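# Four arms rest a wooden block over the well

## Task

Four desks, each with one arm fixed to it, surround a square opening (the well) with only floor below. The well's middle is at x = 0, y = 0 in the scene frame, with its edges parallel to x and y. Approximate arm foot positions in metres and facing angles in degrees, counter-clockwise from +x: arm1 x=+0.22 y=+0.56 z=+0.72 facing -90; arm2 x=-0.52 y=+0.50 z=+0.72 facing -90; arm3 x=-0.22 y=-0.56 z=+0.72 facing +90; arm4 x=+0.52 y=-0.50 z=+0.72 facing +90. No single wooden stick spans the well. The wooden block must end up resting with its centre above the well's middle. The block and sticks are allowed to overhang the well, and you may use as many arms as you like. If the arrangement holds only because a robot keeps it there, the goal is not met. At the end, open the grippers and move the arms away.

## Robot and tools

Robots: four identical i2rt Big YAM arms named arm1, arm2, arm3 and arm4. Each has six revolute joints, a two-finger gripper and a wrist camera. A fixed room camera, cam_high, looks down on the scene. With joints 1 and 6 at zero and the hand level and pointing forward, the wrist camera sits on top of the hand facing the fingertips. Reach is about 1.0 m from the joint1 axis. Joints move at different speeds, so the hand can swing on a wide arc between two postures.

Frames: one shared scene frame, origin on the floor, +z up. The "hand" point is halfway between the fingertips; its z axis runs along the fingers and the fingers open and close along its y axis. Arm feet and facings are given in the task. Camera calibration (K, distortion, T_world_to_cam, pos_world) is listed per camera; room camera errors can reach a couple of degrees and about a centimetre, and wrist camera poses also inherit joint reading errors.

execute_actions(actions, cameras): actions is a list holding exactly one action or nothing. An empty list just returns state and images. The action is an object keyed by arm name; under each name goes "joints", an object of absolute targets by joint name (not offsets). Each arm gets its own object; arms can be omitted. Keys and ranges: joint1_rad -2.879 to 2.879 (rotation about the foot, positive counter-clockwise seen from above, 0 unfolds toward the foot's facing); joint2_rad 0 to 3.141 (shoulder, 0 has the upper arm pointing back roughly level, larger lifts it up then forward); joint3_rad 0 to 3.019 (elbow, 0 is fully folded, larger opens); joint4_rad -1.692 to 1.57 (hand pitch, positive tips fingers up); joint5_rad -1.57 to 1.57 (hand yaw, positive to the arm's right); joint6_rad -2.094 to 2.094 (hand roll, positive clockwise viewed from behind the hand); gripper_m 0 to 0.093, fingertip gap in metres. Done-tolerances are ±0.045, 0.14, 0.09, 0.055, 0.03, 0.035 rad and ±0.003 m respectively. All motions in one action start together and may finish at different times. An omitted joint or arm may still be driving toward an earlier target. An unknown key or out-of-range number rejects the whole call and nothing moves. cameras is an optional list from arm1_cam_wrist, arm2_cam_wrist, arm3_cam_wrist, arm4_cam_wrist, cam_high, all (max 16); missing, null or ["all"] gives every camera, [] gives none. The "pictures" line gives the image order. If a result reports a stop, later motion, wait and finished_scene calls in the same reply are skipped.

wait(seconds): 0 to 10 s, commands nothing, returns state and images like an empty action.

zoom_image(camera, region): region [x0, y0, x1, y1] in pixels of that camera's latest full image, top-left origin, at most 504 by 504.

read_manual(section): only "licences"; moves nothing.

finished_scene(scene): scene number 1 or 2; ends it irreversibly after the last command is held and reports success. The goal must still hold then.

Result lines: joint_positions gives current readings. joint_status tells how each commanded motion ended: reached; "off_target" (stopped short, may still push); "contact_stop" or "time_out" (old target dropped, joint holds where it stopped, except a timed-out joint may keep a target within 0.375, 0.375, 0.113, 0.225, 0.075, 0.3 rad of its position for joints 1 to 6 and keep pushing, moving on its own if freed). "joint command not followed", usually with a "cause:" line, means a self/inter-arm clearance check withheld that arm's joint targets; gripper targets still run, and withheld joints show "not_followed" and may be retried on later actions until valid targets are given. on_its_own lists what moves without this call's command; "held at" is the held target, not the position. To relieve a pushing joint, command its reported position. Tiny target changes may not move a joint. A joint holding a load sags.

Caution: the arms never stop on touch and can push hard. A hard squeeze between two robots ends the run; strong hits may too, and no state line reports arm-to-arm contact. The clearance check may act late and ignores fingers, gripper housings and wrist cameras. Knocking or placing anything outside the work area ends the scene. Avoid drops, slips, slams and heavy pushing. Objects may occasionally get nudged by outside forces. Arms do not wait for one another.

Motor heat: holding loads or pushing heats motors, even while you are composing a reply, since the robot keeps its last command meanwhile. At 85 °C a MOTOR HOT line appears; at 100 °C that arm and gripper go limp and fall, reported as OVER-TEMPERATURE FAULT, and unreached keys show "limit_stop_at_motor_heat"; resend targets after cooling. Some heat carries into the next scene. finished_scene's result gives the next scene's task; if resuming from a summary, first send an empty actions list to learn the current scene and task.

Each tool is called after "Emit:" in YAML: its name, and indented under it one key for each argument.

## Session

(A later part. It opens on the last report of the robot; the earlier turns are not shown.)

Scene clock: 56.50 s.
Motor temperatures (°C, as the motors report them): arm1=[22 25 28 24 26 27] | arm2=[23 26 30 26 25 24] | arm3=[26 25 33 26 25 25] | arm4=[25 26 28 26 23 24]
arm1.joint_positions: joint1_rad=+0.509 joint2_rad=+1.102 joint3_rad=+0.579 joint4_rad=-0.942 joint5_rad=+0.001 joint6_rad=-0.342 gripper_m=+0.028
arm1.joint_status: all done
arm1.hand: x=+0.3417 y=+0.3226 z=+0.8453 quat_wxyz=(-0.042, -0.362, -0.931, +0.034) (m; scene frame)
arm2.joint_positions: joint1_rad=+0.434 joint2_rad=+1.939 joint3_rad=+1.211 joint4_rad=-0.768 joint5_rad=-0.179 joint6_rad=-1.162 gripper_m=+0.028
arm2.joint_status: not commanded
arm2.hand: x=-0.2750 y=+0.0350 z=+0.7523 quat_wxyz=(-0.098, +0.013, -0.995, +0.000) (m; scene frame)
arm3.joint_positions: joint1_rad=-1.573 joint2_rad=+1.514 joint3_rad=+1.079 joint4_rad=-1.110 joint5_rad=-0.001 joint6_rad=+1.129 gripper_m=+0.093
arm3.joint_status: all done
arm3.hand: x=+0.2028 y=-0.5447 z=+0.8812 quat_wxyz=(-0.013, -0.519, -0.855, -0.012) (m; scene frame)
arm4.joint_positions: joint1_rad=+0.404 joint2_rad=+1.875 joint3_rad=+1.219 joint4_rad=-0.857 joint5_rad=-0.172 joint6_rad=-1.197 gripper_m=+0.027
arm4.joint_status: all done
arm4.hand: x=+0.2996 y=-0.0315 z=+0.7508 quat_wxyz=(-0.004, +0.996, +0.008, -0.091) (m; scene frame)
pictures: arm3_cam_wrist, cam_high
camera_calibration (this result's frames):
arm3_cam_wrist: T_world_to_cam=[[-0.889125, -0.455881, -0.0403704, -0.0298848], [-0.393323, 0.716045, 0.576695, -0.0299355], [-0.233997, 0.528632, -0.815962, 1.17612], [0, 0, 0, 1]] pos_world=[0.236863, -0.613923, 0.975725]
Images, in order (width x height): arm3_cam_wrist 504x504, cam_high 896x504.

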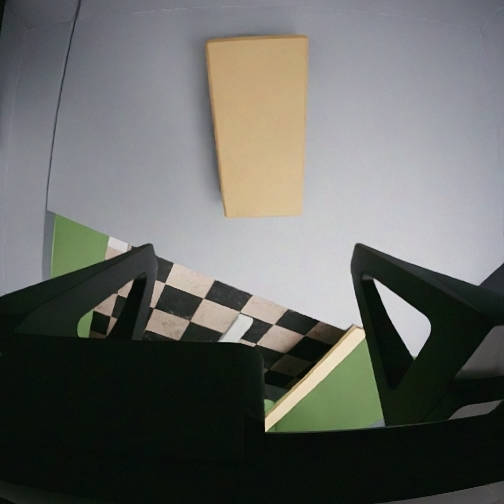

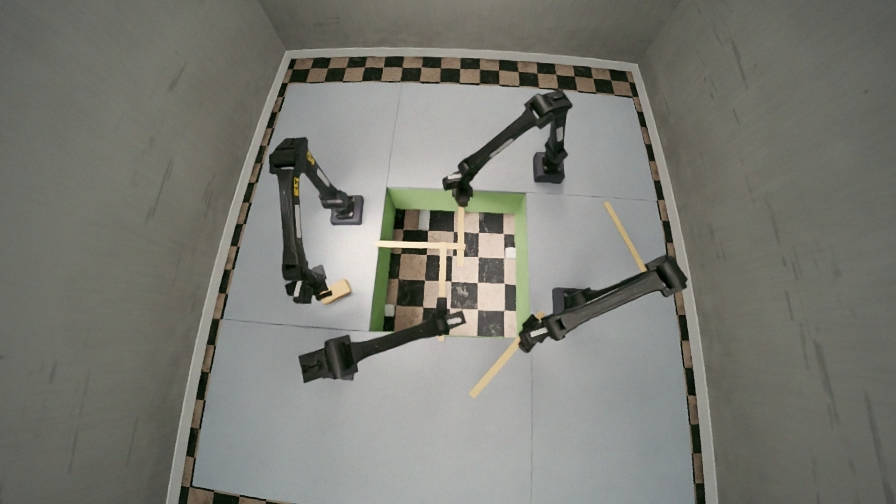

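Emit:
execute_actions:
  actions:
    - {"arm3":{"joints":{"joint1_rad":-1.61,"joint2_rad":1.66,"joint3_rad":0.99,"joint4_rad":-0.87,"joint6_rad":1.08}},"arm4":{"joints":{"gripper_m":0.055}}}
  cameras: ["arm3_cam_wrist"]

Emit:
execute_actions:
  actions:
    - {"arm4":{"joints":{"joint2_rad":1.74,"joint3_rad":1.29,"joint4_rad":-1.0}}}
  cameras: []

Emit:
execute_actions:
  actions:
    - {"arm4":{"joints":{"joint1_rad":0.1,"joint2_rad":0.9,"joint3_rad":0.8,"joint4_rad":-1.3}}}
  cameras: ["cam_high"]

Scene clock: 61.43 s.
Motor temperatures (°C, as the motors report them): arm1=[22 25 28 24 26 27] | arm2=[23 27 30 26 25 24] | arm3=[26 26 33 26 25 25] | arm4=[25 26 28 26 23 24]
arm1.joint_positions: joint1_rad=+0.509 joint2_rad=+1.102 joint3_rad=+0.579 joint4_rad=-0.942 joint5_rad=+0.001 joint6_rad=-0.342 gripper_m=+0.028
arm1.joint_status: not commanded
arm1.hand: x=+0.3417 y=+0.3226 z=+0.8453 quat_wxyz=(-0.042, -0.362, -0.931, +0.034) (m; scene frame)
arm2.joint_positions: joint1_rad=+0.434 joint2_rad=+1.939 joint3_rad=+1.211 joint4_rad=-0.768 joint5_rad=-0.178 joint6_rad=-1.163 gripper_m=+0.028
arm2.joint_status: not commanded
arm2.hand: x=-0.2752 y=+0.0349 z=+0.7523 quat_wxyz=(-0.098, +0.013, -0.995, +0.000) (m; scene frame)
arm3.joint_positions: joint1_rad=-1.609 joint2_rad=+1.681 joint3_rad=+0.975 joint4_rad=-0.882 joint5_rad=-0.001 joint6_rad=+1.090 gripper_m=+0.093
arm3.joint_status: all done
arm3.hand: x=+0.2001 y=-0.5594 z=+0.7808 quat_wxyz=(+0.006, -0.517, -0.856, +0.000) (m; scene frame)
arm4.joint_positions: joint1_rad=+0.404 joint2_rad=+1.875 joint3_rad=+1.219 joint4_rad=-0.857 joint5_rad=-0.172 joint6_rad=-1.197 gripper_m=+0.055
arm4.joint_status: all done
arm4.hand: x=+0.2996 y=-0.0315 z=+0.7508 quat_wxyz=(-0.004, +0.996, +0.008, -0.091) (m; scene frame)
pictures: arm3_cam_wrist
camera_calibration (this result's frames):
arm3_cam_wrist: T_world_to_cam=[[-0.888361, -0.459145, -0.000619549, -0.0760586], [-0.370103, 0.715282, 0.592786, 0.0196911], [-0.271732, 0.526837, -0.80536, 1.09958], [0, 0, 0, 1]] pos_world=[0.23851, -0.628305, 0.873836]
Images, in order (width x height): arm3_cam_wrist 504x504.

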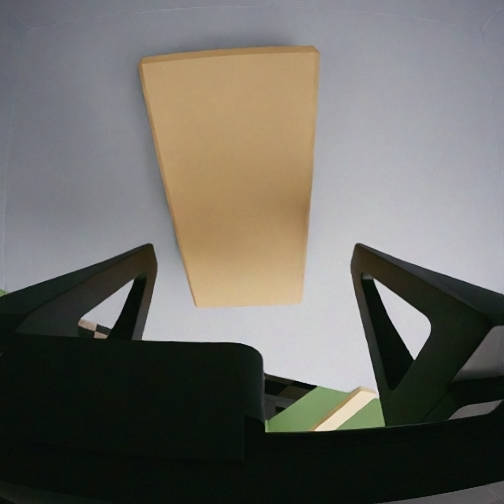

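Scene clock: 62.43 s.
Motor temperatures (°C, as the motors report them): arm1=[22 25 28 24 26 27] | arm2=[23 27 30 26 25 24] | arm3=[26 26 33 26 25 25] | arm4=[25 26 28 26 23 24]
arm1.joint_positions: joint1_rad=+0.509 joint2_rad=+1.102 joint3_rad=+0.579 joint4_rad=-0.942 joint5_rad=+0.001 joint6_rad=-0.342 gripper_m=+0.028
arm1.joint_status: not commanded
arm1.hand: x=+0.3417 y=+0.3226 z=+0.8453 quat_wxyz=(-0.042, -0.362, -0.931, +0.034) (m; scene frame)
arm2.joint_positions: joint1_rad=+0.434 joint2_rad=+1.939 joint3_rad=+1.211 joint4_rad=-0.768 joint5_rad=-0.178 joint6_rad=-1.163 gripper_m=+0.028
arm2.joint_status: not commanded
arm2.hand: x=-0.2752 y=+0.0349 z=+0.7523 quat_wxyz=(-0.098, +0.013, -0.995, +0.000) (m; scene frame)
arm3.joint_positions: joint1_rad=-1.609 joint2_rad=+1.681 joint3_rad=+0.975 joint4_rad=-0.882 joint5_rad=-0.001 joint6_rad=+1.090 gripper_m=+0.093
arm3.joint_status: not commanded
arm3.hand: x=+0.2001 y=-0.5594 z=+0.7808 quat_wxyz=(+0.006, -0.517, -0.856, +0.000) (m; scene frame)
arm4.joint_positions: joint1_rad=+0.404 joint2_rad=+1.733 joint3_rad=+1.247 joint4_rad=-0.987 joint5_rad=-0.172 joint6_rad=-1.197 gripper_m=+0.055
arm4.joint_status: all done
arm4.hand: x=+0.3017 y=-0.0378 z=+0.8278 quat_wxyz=(-0.022, +0.995, +0.010, -0.098) (m; scene frame)
pictures: none
No camera images: the call's "cameras" was empty. Leave "cameras" out to get every camera's image.

Scene clock: 63.80 s.
Motor temperatures (°C, as the motors report them): arm1=[22 25 28 24 26 27] | arm2=[23 27 30 26 25 24] | arm3=[26 26 33 26 25 25] | arm4=[25 26 28 26 23 24]
arm1.joint_positions: joint1_rad=+0.509 joint2_rad=+1.102 joint3_rad=+0.579 joint4_rad=-0.942 joint5_rad=+0.001 joint6_rad=-0.342 gripper_m=+0.028
arm1.joint_status: not commanded
arm1.hand: x=+0.3417 y=+0.3226 z=+0.8453 quat_wxyz=(-0.042, -0.362, -0.931, +0.034) (m; scene frame)
arm2.joint_positions: joint1_rad=+0.434 joint2_rad=+1.939 joint3_rad=+1.211 joint4_rad=-0.768 joint5_rad=-0.178 joint6_rad=-1.163 gripper_m=+0.028
arm2.joint_status: not commanded
arm2.hand: x=-0.2752 y=+0.0349 z=+0.7523 quat_wxyz=(-0.098, +0.013, -0.995, +0.000) (m; scene frame)
arm3.joint_positions: joint1_rad=-1.609 joint2_rad=+1.681 joint3_rad=+0.975 joint4_rad=-0.882 joint5_rad=-0.001 joint6_rad=+1.090 gripper_m=+0.093
arm3.joint_status: not commanded
arm3.hand: x=+0.2001 y=-0.5594 z=+0.7808 quat_wxyz=(+0.006, -0.517, -0.856, +0.000) (m; scene frame)
arm4.joint_positions: joint1_rad=+0.092 joint2_rad=+0.897 joint3_rad=+0.809 joint4_rad=-1.291 joint5_rad=-0.173 joint6_rad=-1.198 gripper_m=+0.055
arm4.joint_status: all done
arm4.hand: x=+0.4722 y=-0.2408 z=+0.9480 quat_wxyz=(-0.082, +0.981, -0.140, -0.106) (m; scene frame)
pictures: cam_high
Images, in order (width x height): cam_high 896x504.

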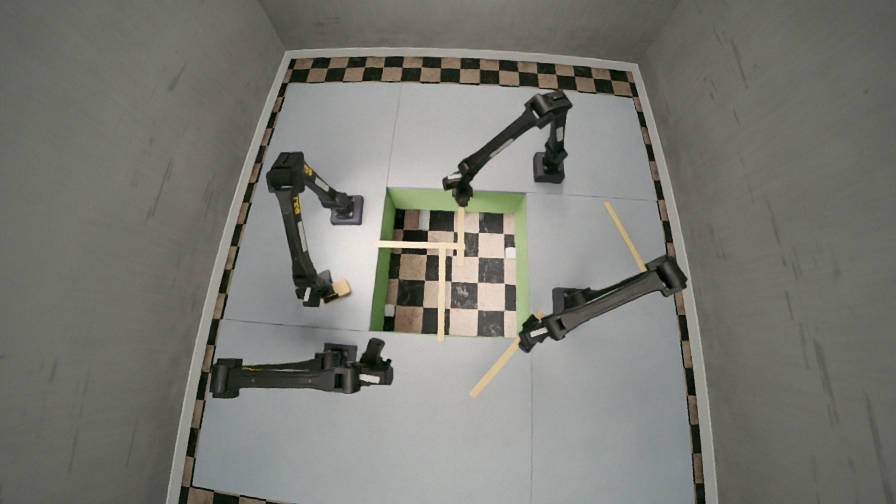

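Emit:
execute_actions:
  actions:
    - {"arm3":{"joints":{"joint1_rad":-1.632,"joint4_rad":-0.83,"joint6_rad":1.0}},"arm1":{"joints":{"joint1_rad":-0.4,"joint2_rad":1.15,"joint4_rad":-0.8,"joint5_rad":-0.075,"joint6_rad":-0.43}}}
  cameras: ["arm3_cam_wrist"]

Emit:
execute_actions:
  actions:
    - {"arm1":{"joints":{"joint1_rad":-0.465,"joint2_rad":1.38,"joint3_rad":0.52,"joint4_rad":-0.535,"joint5_rad":-0.081,"joint6_rad":-0.485}}}
  cameras: ["cam_high"]

Emit:
zoom_image:
  camera: "cam_high"
  region: [360,160,560,360]

Scene clock: 69.10 s.
Motor temperatures (°C, as the motors report them): arm1=[22 25 28 24 26 27] | arm2=[23 27 30 26 25 24] | arm3=[26 26 33 26 25 25] | arm4=[25 26 28 26 23 24]
arm1.joint_positions: joint1_rad=-0.391 joint2_rad=+1.141 joint3_rad=+0.579 joint4_rad=-0.813 joint5_rad=-0.073 joint6_rad=-0.421 gripper_m=+0.028
arm1.joint_status: all done
arm1.hand: x=+0.1086 y=+0.2832 z=+0.8392 quat_wxyz=(-0.071, -0.698, -0.709, +0.076) (m; scene frame)
arm2.joint_positions: joint1_rad=+0.434 joint2_rad=+1.939 joint3_rad=+1.211 joint4_rad=-0.768 joint5_rad=-0.178 joint6_rad=-1.163 gripper_m=+0.028
arm2.joint_status: not commanded
arm2.hand: x=-0.2752 y=+0.0349 z=+0.7523 quat_wxyz=(-0.098, +0.013, -0.995, +0.000) (m; scene frame)
arm3.joint_positions: joint1_rad=-1.627 joint2_rad=+1.681 joint3_rad=+0.975 joint4_rad=-0.843 joint5_rad=-0.001 joint6_rad=+1.010 gripper_m=+0.093
arm3.joint_status: all done
arm3.hand: x=+0.2097 y=-0.5673 z=+0.7809 quat_wxyz=(-0.011, -0.491, -0.871, -0.010) (m; scene frame)
arm4.joint_positions: joint1_rad=+0.092 joint2_rad=+0.897 joint3_rad=+0.809 joint4_rad=-1.291 joint5_rad=-0.173 joint6_rad=-1.198 gripper_m=+0.055
arm4.joint_status: not commanded
arm4.hand: x=+0.4722 y=-0.2408 z=+0.9480 quat_wxyz=(-0.082, +0.981, -0.140, -0.106) (m; scene frame)
pictures: arm3_cam_wrist
camera_calibration (this result's frames):
arm3_cam_wrist: T_world_to_cam=[[-0.857894, -0.512645, -0.0348311, -0.08121], [-0.436368, 0.691099, 0.576165, 0.0420629], [-0.271296, 0.509487, -0.816591, 1.10525], [0, 0, 0, 1]] pos_world=[0.248535, -0.633812, 0.875473]
Images, in order (width x height): arm3_cam_wrist 504x504.

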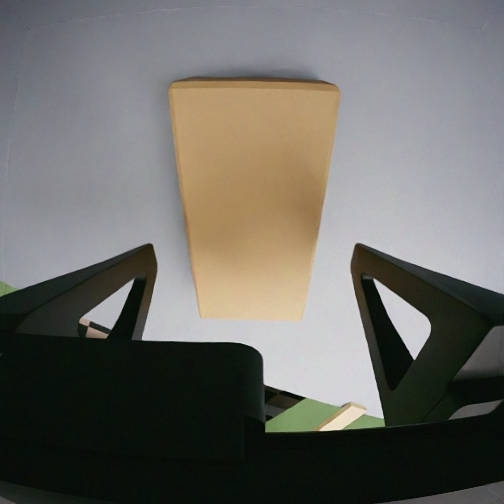

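Scene clock: 70.07 s.
Motor temperatures (°C, as the motors report them): arm1=[22 25 28 24 26 27] | arm2=[23 27 30 26 25 24] | arm3=[26 26 32 26 25 25] | arm4=[25 26 28 26 23 24]
arm1.joint_positions: joint1_rad=-0.457 joint2_rad=+1.379 joint3_rad=+0.529 joint4_rad=-0.551 joint5_rad=-0.078 joint6_rad=-0.476 gripper_m=+0.028
arm1.joint_status: all done
arm1.hand: x=+0.0858 y=+0.2790 z=+0.7665 quat_wxyz=(-0.064, -0.703, -0.705, +0.067) (m; scene frame)
arm2.joint_positions: joint1_rad=+0.434 joint2_rad=+1.939 joint3_rad=+1.211 joint4_rad=-0.768 joint5_rad=-0.178 joint6_rad=-1.163 gripper_m=+0.028
arm2.joint_status: not commanded
arm2.hand: x=-0.2752 y=+0.0349 z=+0.7523 quat_wxyz=(-0.098, +0.013, -0.995, +0.000) (m; scene frame)
arm3.joint_positions: joint1_rad=-1.627 joint2_rad=+1.681 joint3_rad=+0.975 joint4_rad=-0.843 joint5_rad=-0.001 joint6_rad=+1.010 gripper_m=+0.093
arm3.joint_status: not commanded
arm3.hand: x=+0.2097 y=-0.5673 z=+0.7809 quat_wxyz=(-0.011, -0.491, -0.871, -0.010) (m; scene frame)
arm4.joint_positions: joint1_rad=+0.092 joint2_rad=+0.897 joint3_rad=+0.809 joint4_rad=-1.291 joint5_rad=-0.173 joint6_rad=-1.198 gripper_m=+0.055
arm4.joint_status: not commanded
arm4.hand: x=+0.4722 y=-0.2408 z=+0.9480 quat_wxyz=(-0.082, +0.981, -0.140, -0.106) (m; scene frame)
pictures: cam_high
Images, in order (width x height): cam_high 896x504.

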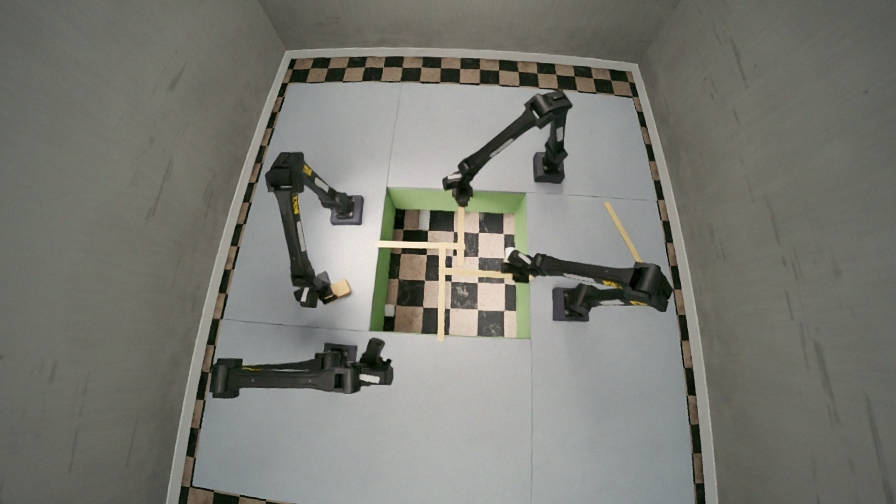

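Region (360, 160, 560, 360) of cam_high's 896x504 image, scaled by 2.520, with more detail than that image has.

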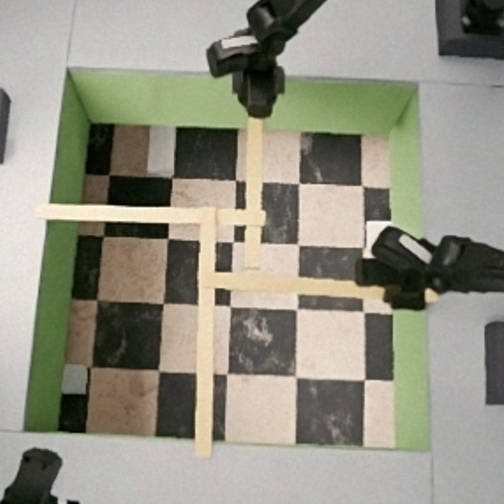

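Emit:
execute_actions:
  actions:
    - {"arm3":{"joints":{"joint2_rad":1.76,"joint4_rad":-0.755}},"arm1":{"joints":{"joint2_rad":1.43,"joint4_rad":-0.525,"joint5_rad":-0.07}}}
  cameras: ["arm3_cam_wrist"]

Emit:
execute_actions:
  actions:
    - {"arm3":{"joints":{"gripper_m":0.04}},"arm1":{"joints":{"joint1_rad":-0.613,"joint2_rad":1.485,"joint3_rad":0.64,"joint4_rad":-0.555,"joint5_rad":-0.09,"joint6_rad":-0.625}}}
  cameras: ["cam_high","arm3_cam_wrist"]

Emit:
zoom_image:
  camera: "cam_high"
  region: [360,160,560,360]

Scene clock: 76.23 s.
Motor temperatures (°C, as the motors report them): arm1=[22 25 28 24 26 27] | arm2=[23 27 30 26 25 24] | arm3=[26 26 32 26 25 25] | arm4=[25 25 28 26 23 24]
arm1.joint_positions: joint1_rad=-0.457 joint2_rad=+1.418 joint3_rad=+0.529 joint4_rad=-0.540 joint5_rad=-0.073 joint6_rad=-0.477 gripper_m=+0.028
arm1.joint_status: all done
arm1.hand: x=+0.0865 y=+0.2822 z=+0.7557 quat_wxyz=(-0.058, -0.704, -0.706, +0.054) (m; scene frame)
arm2.joint_positions: joint1_rad=+0.434 joint2_rad=+1.939 joint3_rad=+1.211 joint4_rad=-0.768 joint5_rad=-0.178 joint6_rad=-1.163 gripper_m=+0.028
arm2.joint_status: not commanded
arm2.hand: x=-0.2752 y=+0.0349 z=+0.7523 quat_wxyz=(-0.098, +0.013, -0.995, +0.000) (m; scene frame)
arm3.joint_positions: joint1_rad=-1.627 joint2_rad=+1.772 joint3_rad=+0.975 joint4_rad=-0.767 joint5_rad=-0.001 joint6_rad=+1.010 gripper_m=+0.093
arm3.joint_status: all done
arm3.hand: x=+0.2156 y=-0.5672 z=+0.7444 quat_wxyz=(-0.005, -0.491, -0.871, -0.006) (m; scene frame)
arm4.joint_positions: joint1_rad=+0.092 joint2_rad=+0.897 joint3_rad=+0.809 joint4_rad=-1.291 joint5_rad=-0.173 joint6_rad=-1.198 gripper_m=+0.055
arm4.joint_status: not commanded
arm4.hand: x=+0.4722 y=-0.2408 z=+0.9480 quat_wxyz=(-0.082, +0.981, -0.140, -0.106) (m; scene frame)
pictures: arm3_cam_wrist
camera_calibration (this result's frames):
arm3_cam_wrist: T_world_to_cam=[[-0.858077, -0.513028, -0.0225153, -0.0866672], [-0.428285, 0.69077, 0.582589, 0.0588922], [-0.283331, 0.509549, -0.812455, 1.07662], [0, 0, 0, 1]] pos_world=[0.255895, -0.633733, 0.838442]
Images, in order (width x height): arm3_cam_wrist 504x504.

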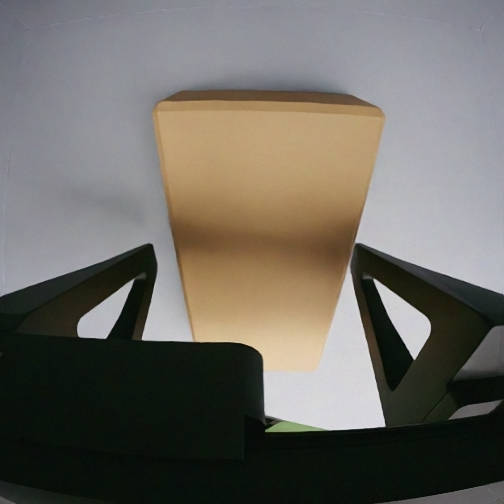

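Scene clock: 77.30 s.
Motor temperatures (°C, as the motors report them): arm1=[22 25 28 24 26 27] | arm2=[23 27 30 26 25 24] | arm3=[26 26 32 26 25 25] | arm4=[25 25 28 26 23 24]
arm1.joint_positions: joint1_rad=-0.609 joint2_rad=+1.479 joint3_rad=+0.606 joint4_rad=-0.550 joint5_rad=-0.087 joint6_rad=-0.616 gripper_m=+0.028
arm1.joint_status: all done
arm1.hand: x=+0.0305 y=+0.2801 z=+0.7583 quat_wxyz=(-0.056, -0.708, -0.701, +0.063) (m; scene frame)
arm2.joint_positions: joint1_rad=+0.434 joint2_rad=+1.939 joint3_rad=+1.211 joint4_rad=-0.768 joint5_rad=-0.178 joint6_rad=-1.163 gripper_m=+0.028
arm2.joint_status: not commanded
arm2.hand: x=-0.2753 y=+0.0349 z=+0.7523 quat_wxyz=(-0.097, +0.013, -0.995, +0.000) (m; scene frame)
arm3.joint_positions: joint1_rad=-1.627 joint2_rad=+1.772 joint3_rad=+0.975 joint4_rad=-0.766 joint5_rad=+0.000 joint6_rad=+1.009 gripper_m=+0.070
arm3.joint_status: gripper_m off_target (ended at +0.070, target +0.040)
arm3.hand: x=+0.2160 y=-0.5674 z=+0.7444 quat_wxyz=(-0.006, -0.490, -0.871, -0.006) (m; scene frame)
arm4.joint_positions: joint1_rad=+0.092 joint2_rad=+0.897 joint3_rad=+0.809 joint4_rad=-1.291 joint5_rad=-0.173 joint6_rad=-1.198 gripper_m=+0.055
arm4.joint_status: not commanded
arm4.hand: x=+0.4722 y=-0.2408 z=+0.9480 quat_wxyz=(-0.082, +0.981, -0.140, -0.106) (m; scene frame)
pictures: arm3_cam_wrist, cam_high
camera_calibration (this result's frames):
arm3_cam_wrist: T_world_to_cam=[[-0.85766, -0.513684, -0.0234065, -0.0862164], [-0.429681, 0.690916, 0.581386, 0.0604246], [-0.282477, 0.508689, -0.813291, 1.07675], [0, 0, 0, 1]] pos_world=[0.256174, -0.633765, 0.838561]
Images, in order (width x height): arm3_cam_wrist 504x504, cam_high 896x504.

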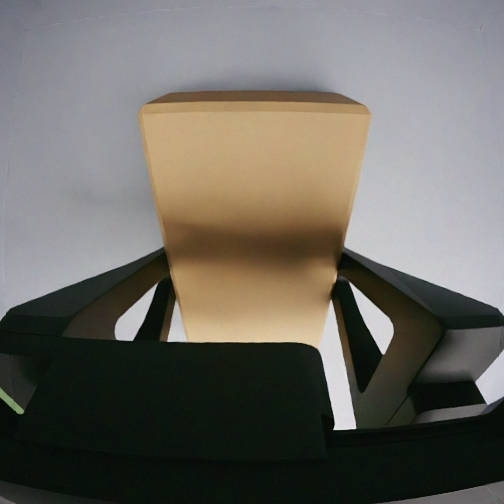

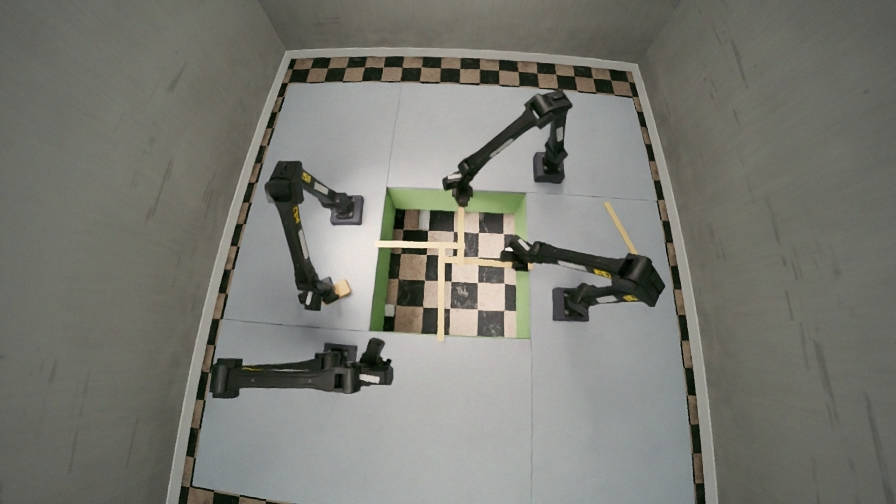

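Region (360, 160, 560, 360) of cam_high's 896x504 image, scaled by 2.520, with more detail than that image has.

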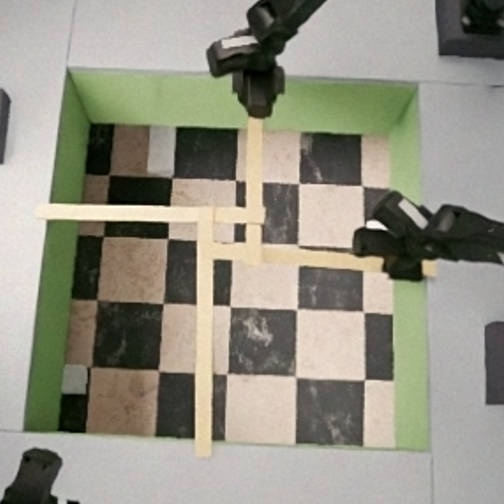

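Emit:
zoom_image:
  camera: "cam_high"
  region: [425,225,485,285]

Region (425, 225, 485, 285) of cam_high's 896x504 image, scaled by 8.400, with more detail than that image has.

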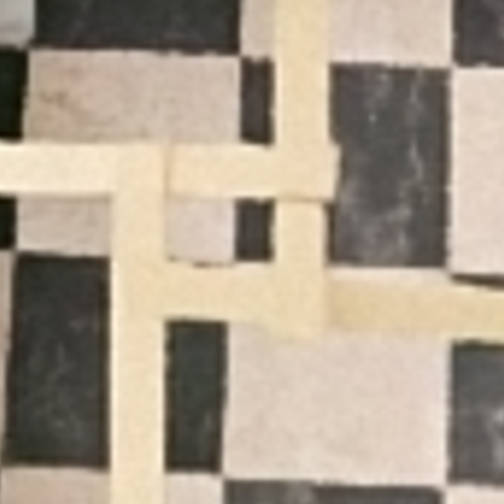

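Emit:
execute_actions:
  actions:
    - {"arm3":{"joints":{"joint2_rad":1.4,"joint3_rad":1.1,"joint4_rad":-1.2}},"arm1":{"joints":{"joint2_rad":1.52,"joint4_rad":-0.53,"joint6_rad":-0.655}}}
  cameras: ["cam_high"]

Emit:
zoom_image:
  camera: "cam_high"
  region: [420,200,550,330]

Scene clock: 83.97 s.
Motor temperatures (°C, as the motors report them): arm1=[22 25 28 24 26 27] | arm2=[23 27 30 26 25 24] | arm3=[26 26 32 26 25 25] | arm4=[25 25 28 26 23 24]
arm1.joint_positions: joint1_rad=-0.609 joint2_rad=+1.505 joint3_rad=+0.606 joint4_rad=-0.545 joint5_rad=-0.087 joint6_rad=-0.646 gripper_m=+0.028
arm1.joint_status: all done
arm1.hand: x=+0.0323 y=+0.2825 z=+0.7504 quat_wxyz=(-0.054, -0.698, -0.712, +0.054) (m; scene frame)
arm2.joint_positions: joint1_rad=+0.434 joint2_rad=+1.939 joint3_rad=+1.211 joint4_rad=-0.768 joint5_rad=-0.178 joint6_rad=-1.163 gripper_m=+0.028
arm2.joint_status: not commanded
arm2.hand: x=-0.2753 y=+0.0349 z=+0.7523 quat_wxyz=(-0.097, +0.013, -0.995, +0.000) (m; scene frame)
arm3.joint_positions: joint1_rad=-1.627 joint2_rad=+1.411 joint3_rad=+1.062 joint4_rad=-1.190 joint5_rad=+0.000 joint6_rad=+1.009 gripper_m=+0.070
arm3.joint_status: all done
arm3.hand: x=+0.1773 y=-0.5676 z=+0.9142 quat_wxyz=(-0.016, -0.490, -0.871, -0.012) (m; scene frame)
arm4.joint_positions: joint1_rad=+0.092 joint2_rad=+0.897 joint3_rad=+0.809 joint4_rad=-1.291 joint5_rad=-0.173 joint6_rad=-1.198 gripper_m=+0.055
arm4.joint_status: not commanded
arm4.hand: x=+0.4722 y=-0.2408 z=+0.9480 quat_wxyz=(-0.082, +0.981, -0.140, -0.106) (m; scene frame)
pictures: cam_high
Images, in order (width x height): cam_high 896x504.

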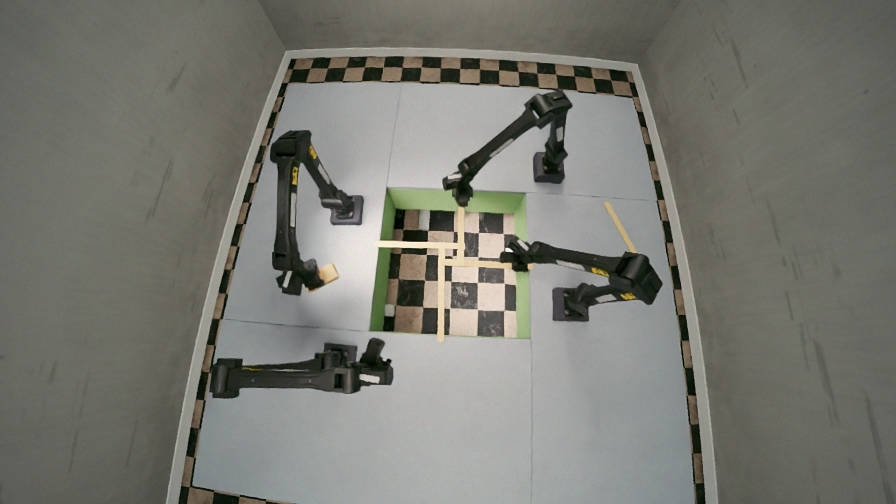

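Region (420, 200, 550, 330) of cam_high's 896x504 image, scaled by 3.877, with more detail than that image has.

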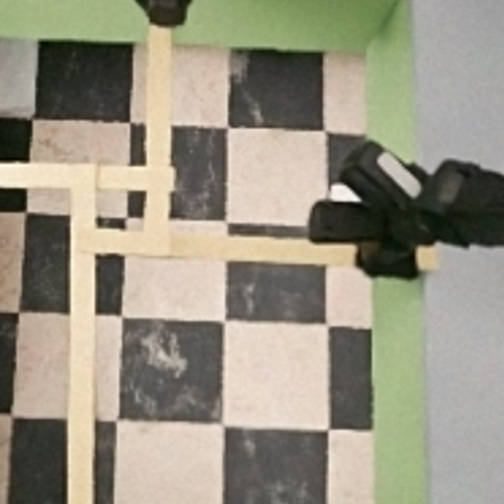

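Emit:
execute_actions:
  actions:
    - {"arm1":{"joints":{"gripper_m":0.055}}}
  cameras: []

Emit:
execute_actions:
  actions:
    - {"arm1":{"joints":{"joint2_rad":1.2,"joint3_rad":0.68,"joint4_rad":-0.87}},"arm2":{"joints":{"joint1_rad":0.452,"joint2_rad":1.955,"joint4_rad":-0.775,"joint5_rad":-0.13}},"arm3":{"joints":{"joint1_rad":-0.75,"joint6_rad":-0.342}}}
  cameras: ["cam_high"]

Emit:
zoom_image:
  camera: "cam_high"
  region: [400,170,550,320]

Scene clock: 86.97 s.
Motor temperatures (°C, as the motors report them): arm1=[22 25 28 24 26 27] | arm2=[23 27 30 26 25 24] | arm3=[26 26 33 26 25 25] | arm4=[25 25 28 26 23 24]
arm1.joint_positions: joint1_rad=-0.609 joint2_rad=+1.505 joint3_rad=+0.606 joint4_rad=-0.543 joint5_rad=-0.087 joint6_rad=-0.647 gripper_m=+0.055
arm1.joint_status: all done
arm1.hand: x=+0.0319 y=+0.2820 z=+0.7504 quat_wxyz=(-0.054, -0.698, -0.712, +0.055) (m; scene frame)
arm2.joint_positions: joint1_rad=+0.434 joint2_rad=+1.939 joint3_rad=+1.211 joint4_rad=-0.768 joint5_rad=-0.176 joint6_rad=-1.163 gripper_m=+0.028
arm2.joint_status: not commanded
arm2.hand: x=-0.2755 y=+0.0348 z=+0.7522 quat_wxyz=(-0.097, +0.013, -0.995, +0.000) (m; scene frame)
arm3.joint_positions: joint1_rad=-1.627 joint2_rad=+1.411 joint3_rad=+1.062 joint4_rad=-1.190 joint5_rad=+0.000 joint6_rad=+1.009 gripper_m=+0.070
arm3.joint_status: not commanded
arm3.hand: x=+0.1773 y=-0.5676 z=+0.9142 quat_wxyz=(-0.016, -0.490, -0.871, -0.012) (m; scene frame)
arm4.joint_positions: joint1_rad=+0.092 joint2_rad=+0.897 joint3_rad=+0.809 joint4_rad=-1.291 joint5_rad=-0.173 joint6_rad=-1.198 gripper_m=+0.055
arm4.joint_status: not commanded
arm4.hand: x=+0.4722 y=-0.2408 z=+0.9480 quat_wxyz=(-0.082, +0.981, -0.140, -0.106) (m; scene frame)
pictures: none
No camera images: the call's "cameras" was empty. Leave "cameras" out to get every camera's image.

Scene clock: 89.03 s.
Motor temperatures (°C, as the motors report them): arm1=[22 25 29 24 26 27] | arm2=[23 27 30 26 25 24] | arm3=[26 26 33 26 25 25] | arm4=[25 25 28 26 23 24]
arm1.joint_positions: joint1_rad=-0.609 joint2_rad=+1.192 joint3_rad=+0.634 joint4_rad=-0.860 joint5_rad=-0.087 joint6_rad=-0.647 gripper_m=+0.055
arm1.joint_status: all done
arm1.hand: x=+0.0476 y=+0.3040 z=+0.8430 quat_wxyz=(-0.055, -0.697, -0.712, +0.067) (m; scene frame)
arm2.joint_positions: joint1_rad=+0.438 joint2_rad=+1.940 joint3_rad=+1.211 joint4_rad=-0.768 joint5_rad=-0.126 joint6_rad=-1.164 gripper_m=+0.028
arm2.joint_status: all done
arm2.hand: x=-0.2816 y=+0.0321 z=+0.7503 quat_wxyz=(-0.074, +0.014, -0.997, +0.010) (m; scene frame)
arm3.joint_positions: joint1_rad=-0.746 joint2_rad=+1.411 joint3_rad=+1.062 joint4_rad=-1.190 joint5_rad=-0.001 joint6_rad=-0.332 gripper_m=+0.070
arm3.joint_status: all done
arm3.hand: x=+0.0387 y=-0.2600 z=+0.9146 quat_wxyz=(-0.020, +0.563, -0.826, -0.004) (m; scene frame)
arm4.joint_positions: joint1_rad=+0.092 joint2_rad=+0.897 joint3_rad=+0.809 joint4_rad=-1.291 joint5_rad=-0.173 joint6_rad=-1.198 gripper_m=+0.055
arm4.joint_status: not commanded
arm4.hand: x=+0.4722 y=-0.2408 z=+0.9480 quat_wxyz=(-0.082, +0.981, -0.140, -0.106) (m; scene frame)
pictures: cam_high
Images, in order (width x height): cam_high 896x504.

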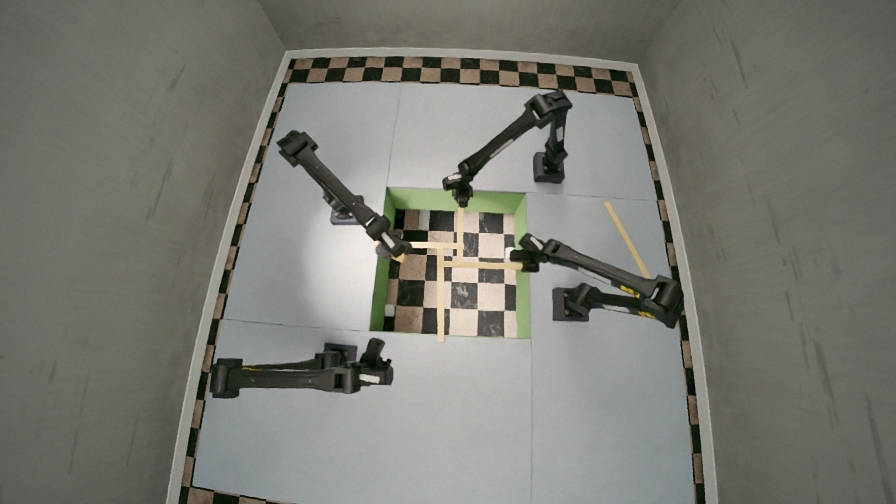

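Region (400, 170, 550, 320) of cam_high's 896x504 image, scaled by 3.360, with more detail than that image has.

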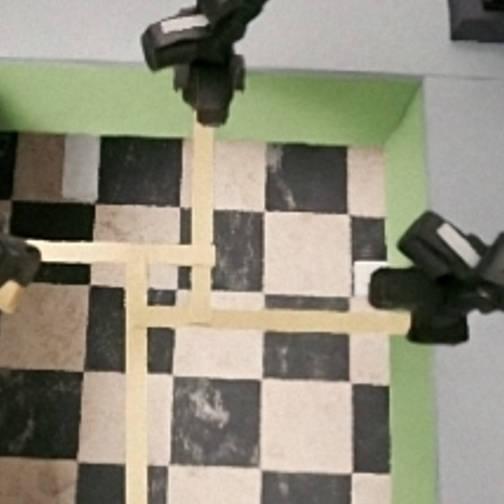

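Emit:
execute_actions:
  actions:
    - {"arm1":{"joints":{"joint1_rad":0.3,"joint2_rad":0.9}},"arm2":{"joints":{"joint1_rad":0.474,"joint2_rad":1.97,"joint5_rad":-0.105,"joint6_rad":-1.125}}}
  cameras: ["cam_high"]

Emit:
zoom_image:
  camera: "cam_high"
  region: [400,170,550,320]

Scene clock: 92.23 s.
Motor temperatures (°C, as the motors report them): arm1=[22 25 29 24 26 27] | arm2=[23 27 30 26 25 24] | arm3=[26 26 33 26 25 25] | arm4=[25 25 28 26 23 24]
arm1.joint_positions: joint1_rad=+0.291 joint2_rad=+0.891 joint3_rad=+0.634 joint4_rad=-0.860 joint5_rad=-0.089 joint6_rad=-0.648 gripper_m=+0.055
arm1.joint_status: all done
arm1.hand: x=+0.3139 y=+0.2615 z=+0.9317 quat_wxyz=(-0.164, -0.304, -0.925, +0.161) (m; scene frame)
arm2.joint_positions: joint1_rad=+0.463 joint2_rad=+1.956 joint3_rad=+1.211 joint4_rad=-0.768 joint5_rad=-0.103 joint6_rad=-1.140 gripper_m=+0.028
arm2.joint_status: all done
arm2.hand: x=-0.2746 y=+0.0389 z=+0.7420 quat_wxyz=(-0.060, +0.014, -0.998, +0.006) (m; scene frame)
arm3.joint_positions: joint1_rad=-0.746 joint2_rad=+1.411 joint3_rad=+1.062 joint4_rad=-1.190 joint5_rad=-0.001 joint6_rad=-0.332 gripper_m=+0.070
arm3.joint_status: not commanded
arm3.hand: x=+0.0387 y=-0.2600 z=+0.9146 quat_wxyz=(-0.020, +0.563, -0.826, -0.004) (m; scene frame)
arm4.joint_positions: joint1_rad=+0.092 joint2_rad=+0.897 joint3_rad=+0.809 joint4_rad=-1.291 joint5_rad=-0.173 joint6_rad=-1.198 gripper_m=+0.055
arm4.joint_status: not commanded
arm4.hand: x=+0.4722 y=-0.2408 z=+0.9480 quat_wxyz=(-0.082, +0.981, -0.140, -0.106) (m; scene frame)
pictures: cam_high
Images, in order (width x height): cam_high 896x504.

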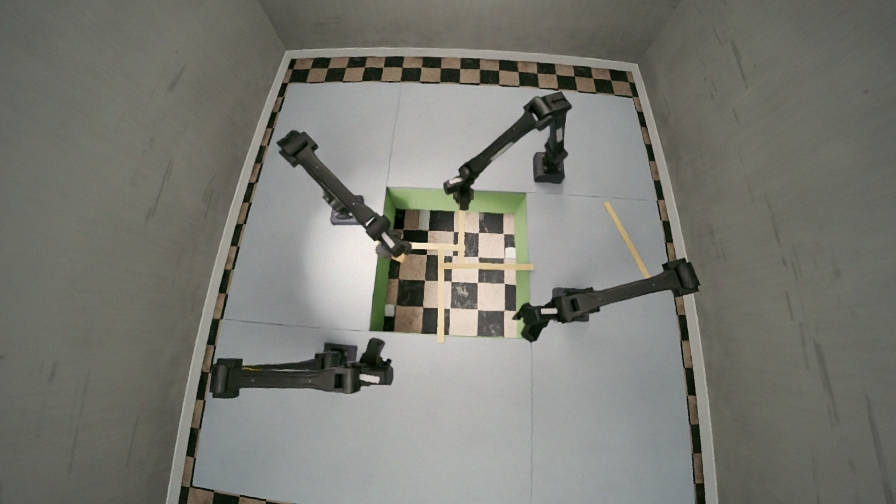

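Region (400, 170, 550, 320) of cam_high's 896x504 image, scaled by 3.360, with more detail than that image has.

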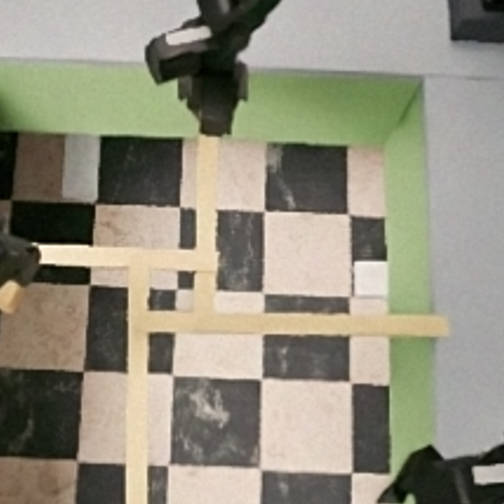

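Emit:
execute_actions:
  actions:
    - {"arm2":{"joints":{"joint1_rad":0.48,"joint2_rad":1.985,"joint5_rad":-0.078}}}
  cameras: ["cam_high"]

Emit:
zoom_image:
  camera: "cam_high"
  region: [420,220,490,290]

Scene clock: 98.50 s.
Motor temperatures (°C, as the motors report them): arm1=[22 25 31 24 26 27] | arm2=[23 27 30 26 25 24] | arm3=[26 26 34 26 25 25] | arm4=[25 25 28 26 23 24]
arm1.joint_positions: joint1_rad=+0.291 joint2_rad=+0.891 joint3_rad=+0.634 joint4_rad=-0.860 joint5_rad=-0.089 joint6_rad=-0.648 gripper_m=+0.055
arm1.joint_status: not commanded
arm1.hand: x=+0.3139 y=+0.2615 z=+0.9317 quat_wxyz=(-0.164, -0.304, -0.925, +0.161) (m; scene frame)
arm2.joint_positions: joint1_rad=+0.466 joint2_rad=+1.965 joint3_rad=+1.211 joint4_rad=-0.768 joint5_rad=-0.083 joint6_rad=-1.137 gripper_m=+0.028
arm2.joint_status: all done
arm2.hand: x=-0.2769 y=+0.0397 z=+0.7369 quat_wxyz=(-0.049, +0.014, -0.999, +0.006) (m; scene frame)
arm3.joint_positions: joint1_rad=-0.746 joint2_rad=+1.411 joint3_rad=+1.062 joint4_rad=-1.190 joint5_rad=-0.001 joint6_rad=-0.332 gripper_m=+0.070
arm3.joint_status: not commanded
arm3.hand: x=+0.0387 y=-0.2600 z=+0.9146 quat_wxyz=(-0.020, +0.563, -0.826, -0.004) (m; scene frame)
arm4.joint_positions: joint1_rad=+0.092 joint2_rad=+0.897 joint3_rad=+0.809 joint4_rad=-1.291 joint5_rad=-0.173 joint6_rad=-1.198 gripper_m=+0.055
arm4.joint_status: not commanded
arm4.hand: x=+0.4722 y=-0.2408 z=+0.9480 quat_wxyz=(-0.082, +0.981, -0.140, -0.106) (m; scene frame)
pictures: cam_high
Images, in order (width x height): cam_high 896x504.

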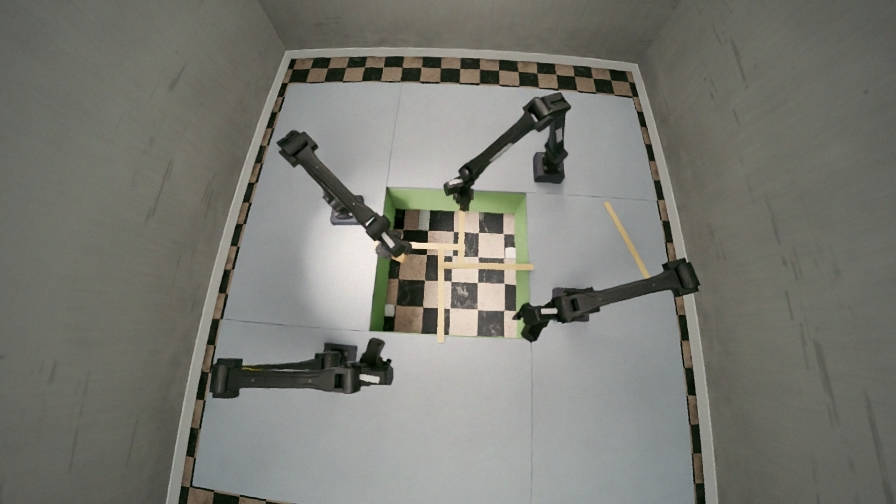

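Region (420, 220, 490, 290) of cam_high's 896x504 image, scaled by 7.200, with more detail than that image has.

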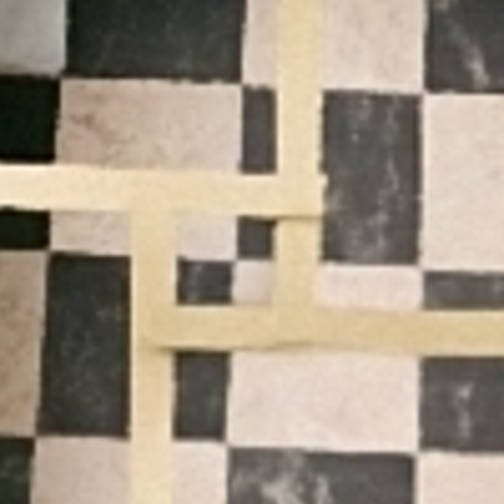

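q5 resisted, so the tip is in contact. Release.

Emit:
execute_actions:
  actions:
    - {"arm2":{"joints":{"joint1_rad":0.466,"joint2_rad":1.965,"gripper_m":0.055}}}
  cameras: []

Emit:
execute_actions:
  actions:
    - {"arm2":{"joints":{"joint2_rad":1.8,"joint3_rad":1.27,"joint4_rad":-0.93}}}
  cameras: []

Emit:
execute_actions:
  actions:
    - {"arm2":{"joints":{"joint1_rad":-0.3,"joint2_rad":1.2,"joint3_rad":1.0,"joint4_rad":-1.18}}}
  cameras: ["cam_high"]

Emit:
zoom_image:
  camera: "cam_high"
  region: [360,160,560,360]

Scene clock: 101.60 s.
Motor temperatures (°C, as the motors report them): arm1=[22 25 31 24 26 27] | arm2=[23 27 30 26 25 24] | arm3=[26 26 34 26 25 25] | arm4=[25 25 28 26 23 24]
arm1.joint_positions: joint1_rad=+0.291 joint2_rad=+0.891 joint3_rad=+0.634 joint4_rad=-0.860 joint5_rad=-0.089 joint6_rad=-0.648 gripper_m=+0.055
arm1.joint_status: not commanded
arm1.hand: x=+0.3139 y=+0.2615 z=+0.9317 quat_wxyz=(-0.164, -0.304, -0.925, +0.161) (m; scene frame)
arm2.joint_positions: joint1_rad=+0.466 joint2_rad=+1.965 joint3_rad=+1.211 joint4_rad=-0.768 joint5_rad=-0.082 joint6_rad=-1.137 gripper_m=+0.055
arm2.joint_status: all done
arm2.hand: x=-0.2771 y=+0.0396 z=+0.7369 quat_wxyz=(-0.048, +0.014, -0.999, +0.006) (m; scene frame)
arm3.joint_positions: joint1_rad=-0.746 joint2_rad=+1.411 joint3_rad=+1.062 joint4_rad=-1.190 joint5_rad=-0.001 joint6_rad=-0.332 gripper_m=+0.070
arm3.joint_status: not commanded
arm3.hand: x=+0.0387 y=-0.2600 z=+0.9146 quat_wxyz=(-0.020, +0.563, -0.826, -0.004) (m; scene frame)
arm4.joint_positions: joint1_rad=+0.092 joint2_rad=+0.897 joint3_rad=+0.809 joint4_rad=-1.291 joint5_rad=-0.173 joint6_rad=-1.198 gripper_m=+0.055
arm4.joint_status: not commanded
arm4.hand: x=+0.4722 y=-0.2408 z=+0.9480 quat_wxyz=(-0.082, +0.981, -0.140, -0.106) (m; scene frame)
pictures: none
No camera images: the call's "cameras" was empty. Leave "cameras" out to get every camera's image.

Scene clock: 102.60 s.
Motor temperatures (°C, as the motors report them): arm1=[22 25 31 24 26 27] | arm2=[23 27 31 26 25 24] | arm3=[26 26 34 26 25 25] | arm4=[25 25 28 26 23 24]
arm1.joint_positions: joint1_rad=+0.291 joint2_rad=+0.891 joint3_rad=+0.634 joint4_rad=-0.860 joint5_rad=-0.089 joint6_rad=-0.648 gripper_m=+0.055
arm1.joint_status: not commanded
arm1.hand: x=+0.3139 y=+0.2615 z=+0.9317 quat_wxyz=(-0.164, -0.304, -0.925, +0.161) (m; scene frame)
arm2.joint_positions: joint1_rad=+0.466 joint2_rad=+1.781 joint3_rad=+1.240 joint4_rad=-0.914 joint5_rad=-0.081 joint6_rad=-1.137 gripper_m=+0.055
arm2.joint_status: all done
arm2.hand: x=-0.2762 y=+0.0373 z=+0.8361 quat_wxyz=(-0.063, +0.015, -0.997, +0.037) (m; scene frame)
arm3.joint_positions: joint1_rad=-0.746 joint2_rad=+1.411 joint3_rad=+1.062 joint4_rad=-1.190 joint5_rad=-0.001 joint6_rad=-0.332 gripper_m=+0.070
arm3.joint_status: not commanded
arm3.hand: x=+0.0387 y=-0.2600 z=+0.9146 quat_wxyz=(-0.020, +0.563, -0.826, -0.004) (m; scene frame)
arm4.joint_positions: joint1_rad=+0.092 joint2_rad=+0.897 joint3_rad=+0.809 joint4_rad=-1.291 joint5_rad=-0.173 joint6_rad=-1.198 gripper_m=+0.055
arm4.joint_status: not commanded
arm4.hand: x=+0.4722 y=-0.2408 z=+0.9480 quat_wxyz=(-0.082, +0.981, -0.140, -0.106) (m; scene frame)
pictures: none
No camera images: the call's "cameras" was empty. Leave "cameras" out to get every camera's image.

Scene clock: 103.93 s.
Motor temperatures (°C, as the motors report them): arm1=[22 25 31 24 26 27] | arm2=[23 27 30 26 25 24] | arm3=[26 26 34 26 25 25] | arm4=[25 25 28 26 23 24]
arm1.joint_positions: joint1_rad=+0.291 joint2_rad=+0.891 joint3_rad=+0.634 joint4_rad=-0.860 joint5_rad=-0.089 joint6_rad=-0.648 gripper_m=+0.055
arm1.joint_status: not commanded
arm1.hand: x=+0.3139 y=+0.2615 z=+0.9317 quat_wxyz=(-0.164, -0.304, -0.925, +0.161) (m; scene frame)
arm2.joint_positions: joint1_rad=-0.292 joint2_rad=+1.186 joint3_rad=+1.014 joint4_rad=-1.164 joint5_rad=-0.079 joint6_rad=-1.137 gripper_m=+0.055
arm2.joint_status: all done
arm2.hand: x=-0.6190 y=+0.1377 z=+0.9912 quat_wxyz=(-0.049, -0.352, -0.928, +0.116) (m; scene frame)
arm3.joint_positions: joint1_rad=-0.746 joint2_rad=+1.411 joint3_rad=+1.062 joint4_rad=-1.190 joint5_rad=-0.001 joint6_rad=-0.332 gripper_m=+0.070
arm3.joint_status: not commanded
arm3.hand: x=+0.0387 y=-0.2600 z=+0.9146 quat_wxyz=(-0.020, +0.563, -0.826, -0.004) (m; scene frame)
arm4.joint_positions: joint1_rad=+0.092 joint2_rad=+0.897 joint3_rad=+0.809 joint4_rad=-1.291 joint5_rad=-0.173 joint6_rad=-1.198 gripper_m=+0.055
arm4.joint_status: not commanded
arm4.hand: x=+0.4722 y=-0.2408 z=+0.9480 quat_wxyz=(-0.082, +0.981, -0.140, -0.106) (m; scene frame)
pictures: cam_high
Images, in order (width x height): cam_high 896x504.

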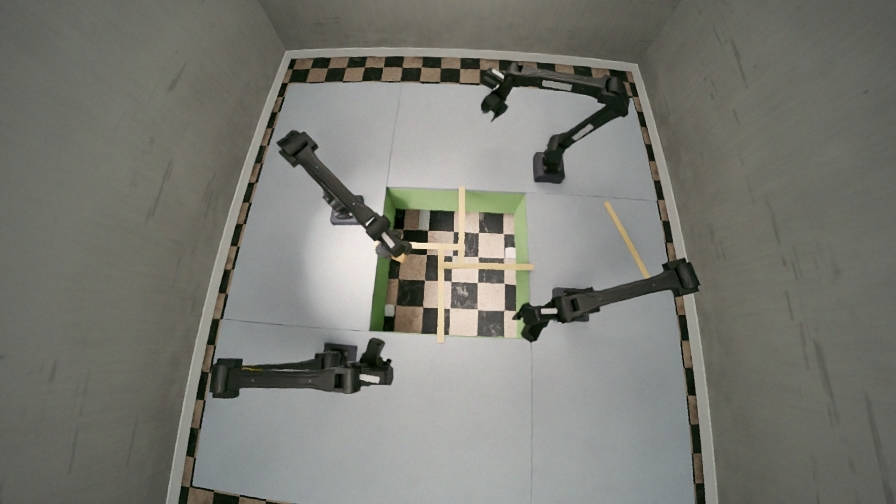

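Region (360, 160, 560, 360) of cam_high's 896x504 image, scaled by 2.520, with more detail than that image has.

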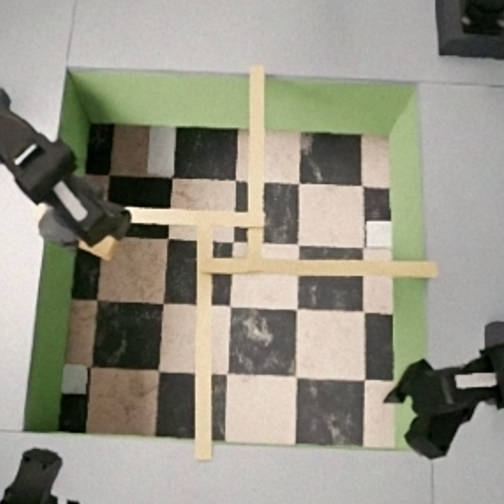

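Emit:
execute_actions:
  actions:
    - {"arm3":{"joints":{"joint1_rad":-0.437,"joint2_rad":1.95,"joint3_rad":1.725,"joint4_rad":-1.25,"joint6_rad":-0.37}}}
  cameras: []

Emit:
execute_actions:
  actions:
    - {"arm3":{"joints":{"joint2_rad":2.075,"joint4_rad":-1.15}}}
  cameras: ["arm3_cam_wrist"]

Scene clock: 107.10 s.
Motor temperatures (°C, as the motors report them): arm1=[22 25 32 24 26 27] | arm2=[23 27 30 26 25 24] | arm3=[26 26 35 26 25 25] | arm4=[25 25 28 26 23 24]
arm1.joint_positions: joint1_rad=+0.291 joint2_rad=+0.891 joint3_rad=+0.634 joint4_rad=-0.860 joint5_rad=-0.089 joint6_rad=-0.648 gripper_m=+0.055
arm1.joint_status: not commanded
arm1.hand: x=+0.3139 y=+0.2615 z=+0.9317 quat_wxyz=(-0.164, -0.304, -0.925, +0.161) (m; scene frame)
arm2.joint_positions: joint1_rad=-0.292 joint2_rad=+1.186 joint3_rad=+1.014 joint4_rad=-1.164 joint5_rad=-0.079 joint6_rad=-1.137 gripper_m=+0.055
arm2.joint_status: not commanded
arm2.hand: x=-0.6190 y=+0.1377 z=+0.9912 quat_wxyz=(-0.049, -0.352, -0.928, +0.116) (m; scene frame)
arm3.joint_positions: joint1_rad=-0.437 joint2_rad=+1.987 joint3_rad=+1.666 joint4_rad=-1.247 joint5_rad=+0.000 joint6_rad=-0.361 gripper_m=+0.070
arm3.joint_status: all done
arm3.hand: x=+0.0146 y=-0.0070 z=+0.8592 quat_wxyz=(-0.006, +0.694, -0.720, +0.000) (m; scene frame)
arm4.joint_positions: joint1_rad=+0.092 joint2_rad=+0.897 joint3_rad=+0.809 joint4_rad=-1.291 joint5_rad=-0.173 joint6_rad=-1.198 gripper_m=+0.055
arm4.joint_status: not commanded
arm4.hand: x=+0.4722 y=-0.2408 z=+0.9480 quat_wxyz=(-0.082, +0.981, -0.140, -0.106) (m; scene frame)
pictures: none
No camera images: the call's "cameras" was empty. Leave "cameras" out to get every camera's image.

Scene clock: 108.20 s.
Motor temperatures (°C, as the motors report them): arm1=[22 25 32 24 26 27] | arm2=[23 27 30 26 25 24] | arm3=[26 26 35 26 25 25] | arm4=[25 25 28 26 23 24]
arm1.joint_positions: joint1_rad=+0.291 joint2_rad=+0.891 joint3_rad=+0.634 joint4_rad=-0.860 joint5_rad=-0.089 joint6_rad=-0.648 gripper_m=+0.055
arm1.joint_status: not commanded
arm1.hand: x=+0.3139 y=+0.2615 z=+0.9317 quat_wxyz=(-0.164, -0.304, -0.925, +0.161) (m; scene frame)
arm2.joint_positions: joint1_rad=-0.292 joint2_rad=+1.186 joint3_rad=+1.014 joint4_rad=-1.164 joint5_rad=-0.079 joint6_rad=-1.137 gripper_m=+0.055
arm2.joint_status: not commanded
arm2.hand: x=-0.6190 y=+0.1377 z=+0.9912 quat_wxyz=(-0.049, -0.352, -0.928, +0.116) (m; scene frame)
arm3.joint_positions: joint1_rad=-0.437 joint2_rad=+2.103 joint3_rad=+1.679 joint4_rad=-1.161 joint5_rad=+0.000 joint6_rad=-0.361 gripper_m=+0.070
arm3.joint_status: all done
arm3.hand: x=+0.0217 y=+0.0089 z=+0.7957 quat_wxyz=(+0.002, +0.694, -0.720, +0.004) (m; scene frame)
arm4.joint_positions: joint1_rad=+0.092 joint2_rad=+0.897 joint3_rad=+0.809 joint4_rad=-1.291 joint5_rad=-0.173 joint6_rad=-1.198 gripper_m=+0.055
arm4.joint_status: not commanded
arm4.hand: x=+0.4722 y=-0.2408 z=+0.9480 quat_wxyz=(-0.082, +0.981, -0.140, -0.106) (m; scene frame)
pictures: arm3_cam_wrist
camera_calibration (this result's frames):
arm3_cam_wrist: T_world_to_cam=[[0.999109, -0.0419872, -0.0043619, -0.0152843], [-0.0312834, -0.805835, 0.591313, -0.454238], [-0.0283426, -0.590649, -0.80643, 0.769272], [0, 0, 0, 1]] pos_world=[0.0228638, 0.087688, 0.888895]
Images, in order (width x height): arm3_cam_wrist 504x504.

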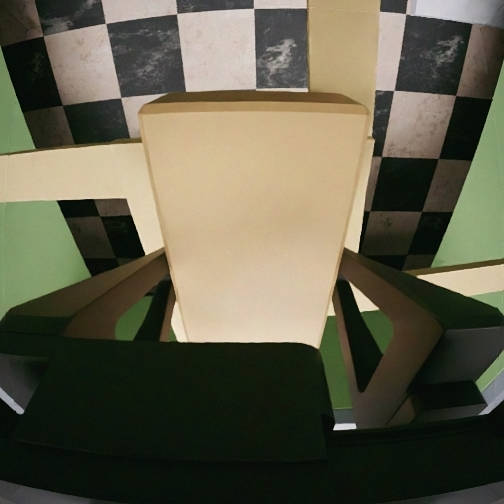

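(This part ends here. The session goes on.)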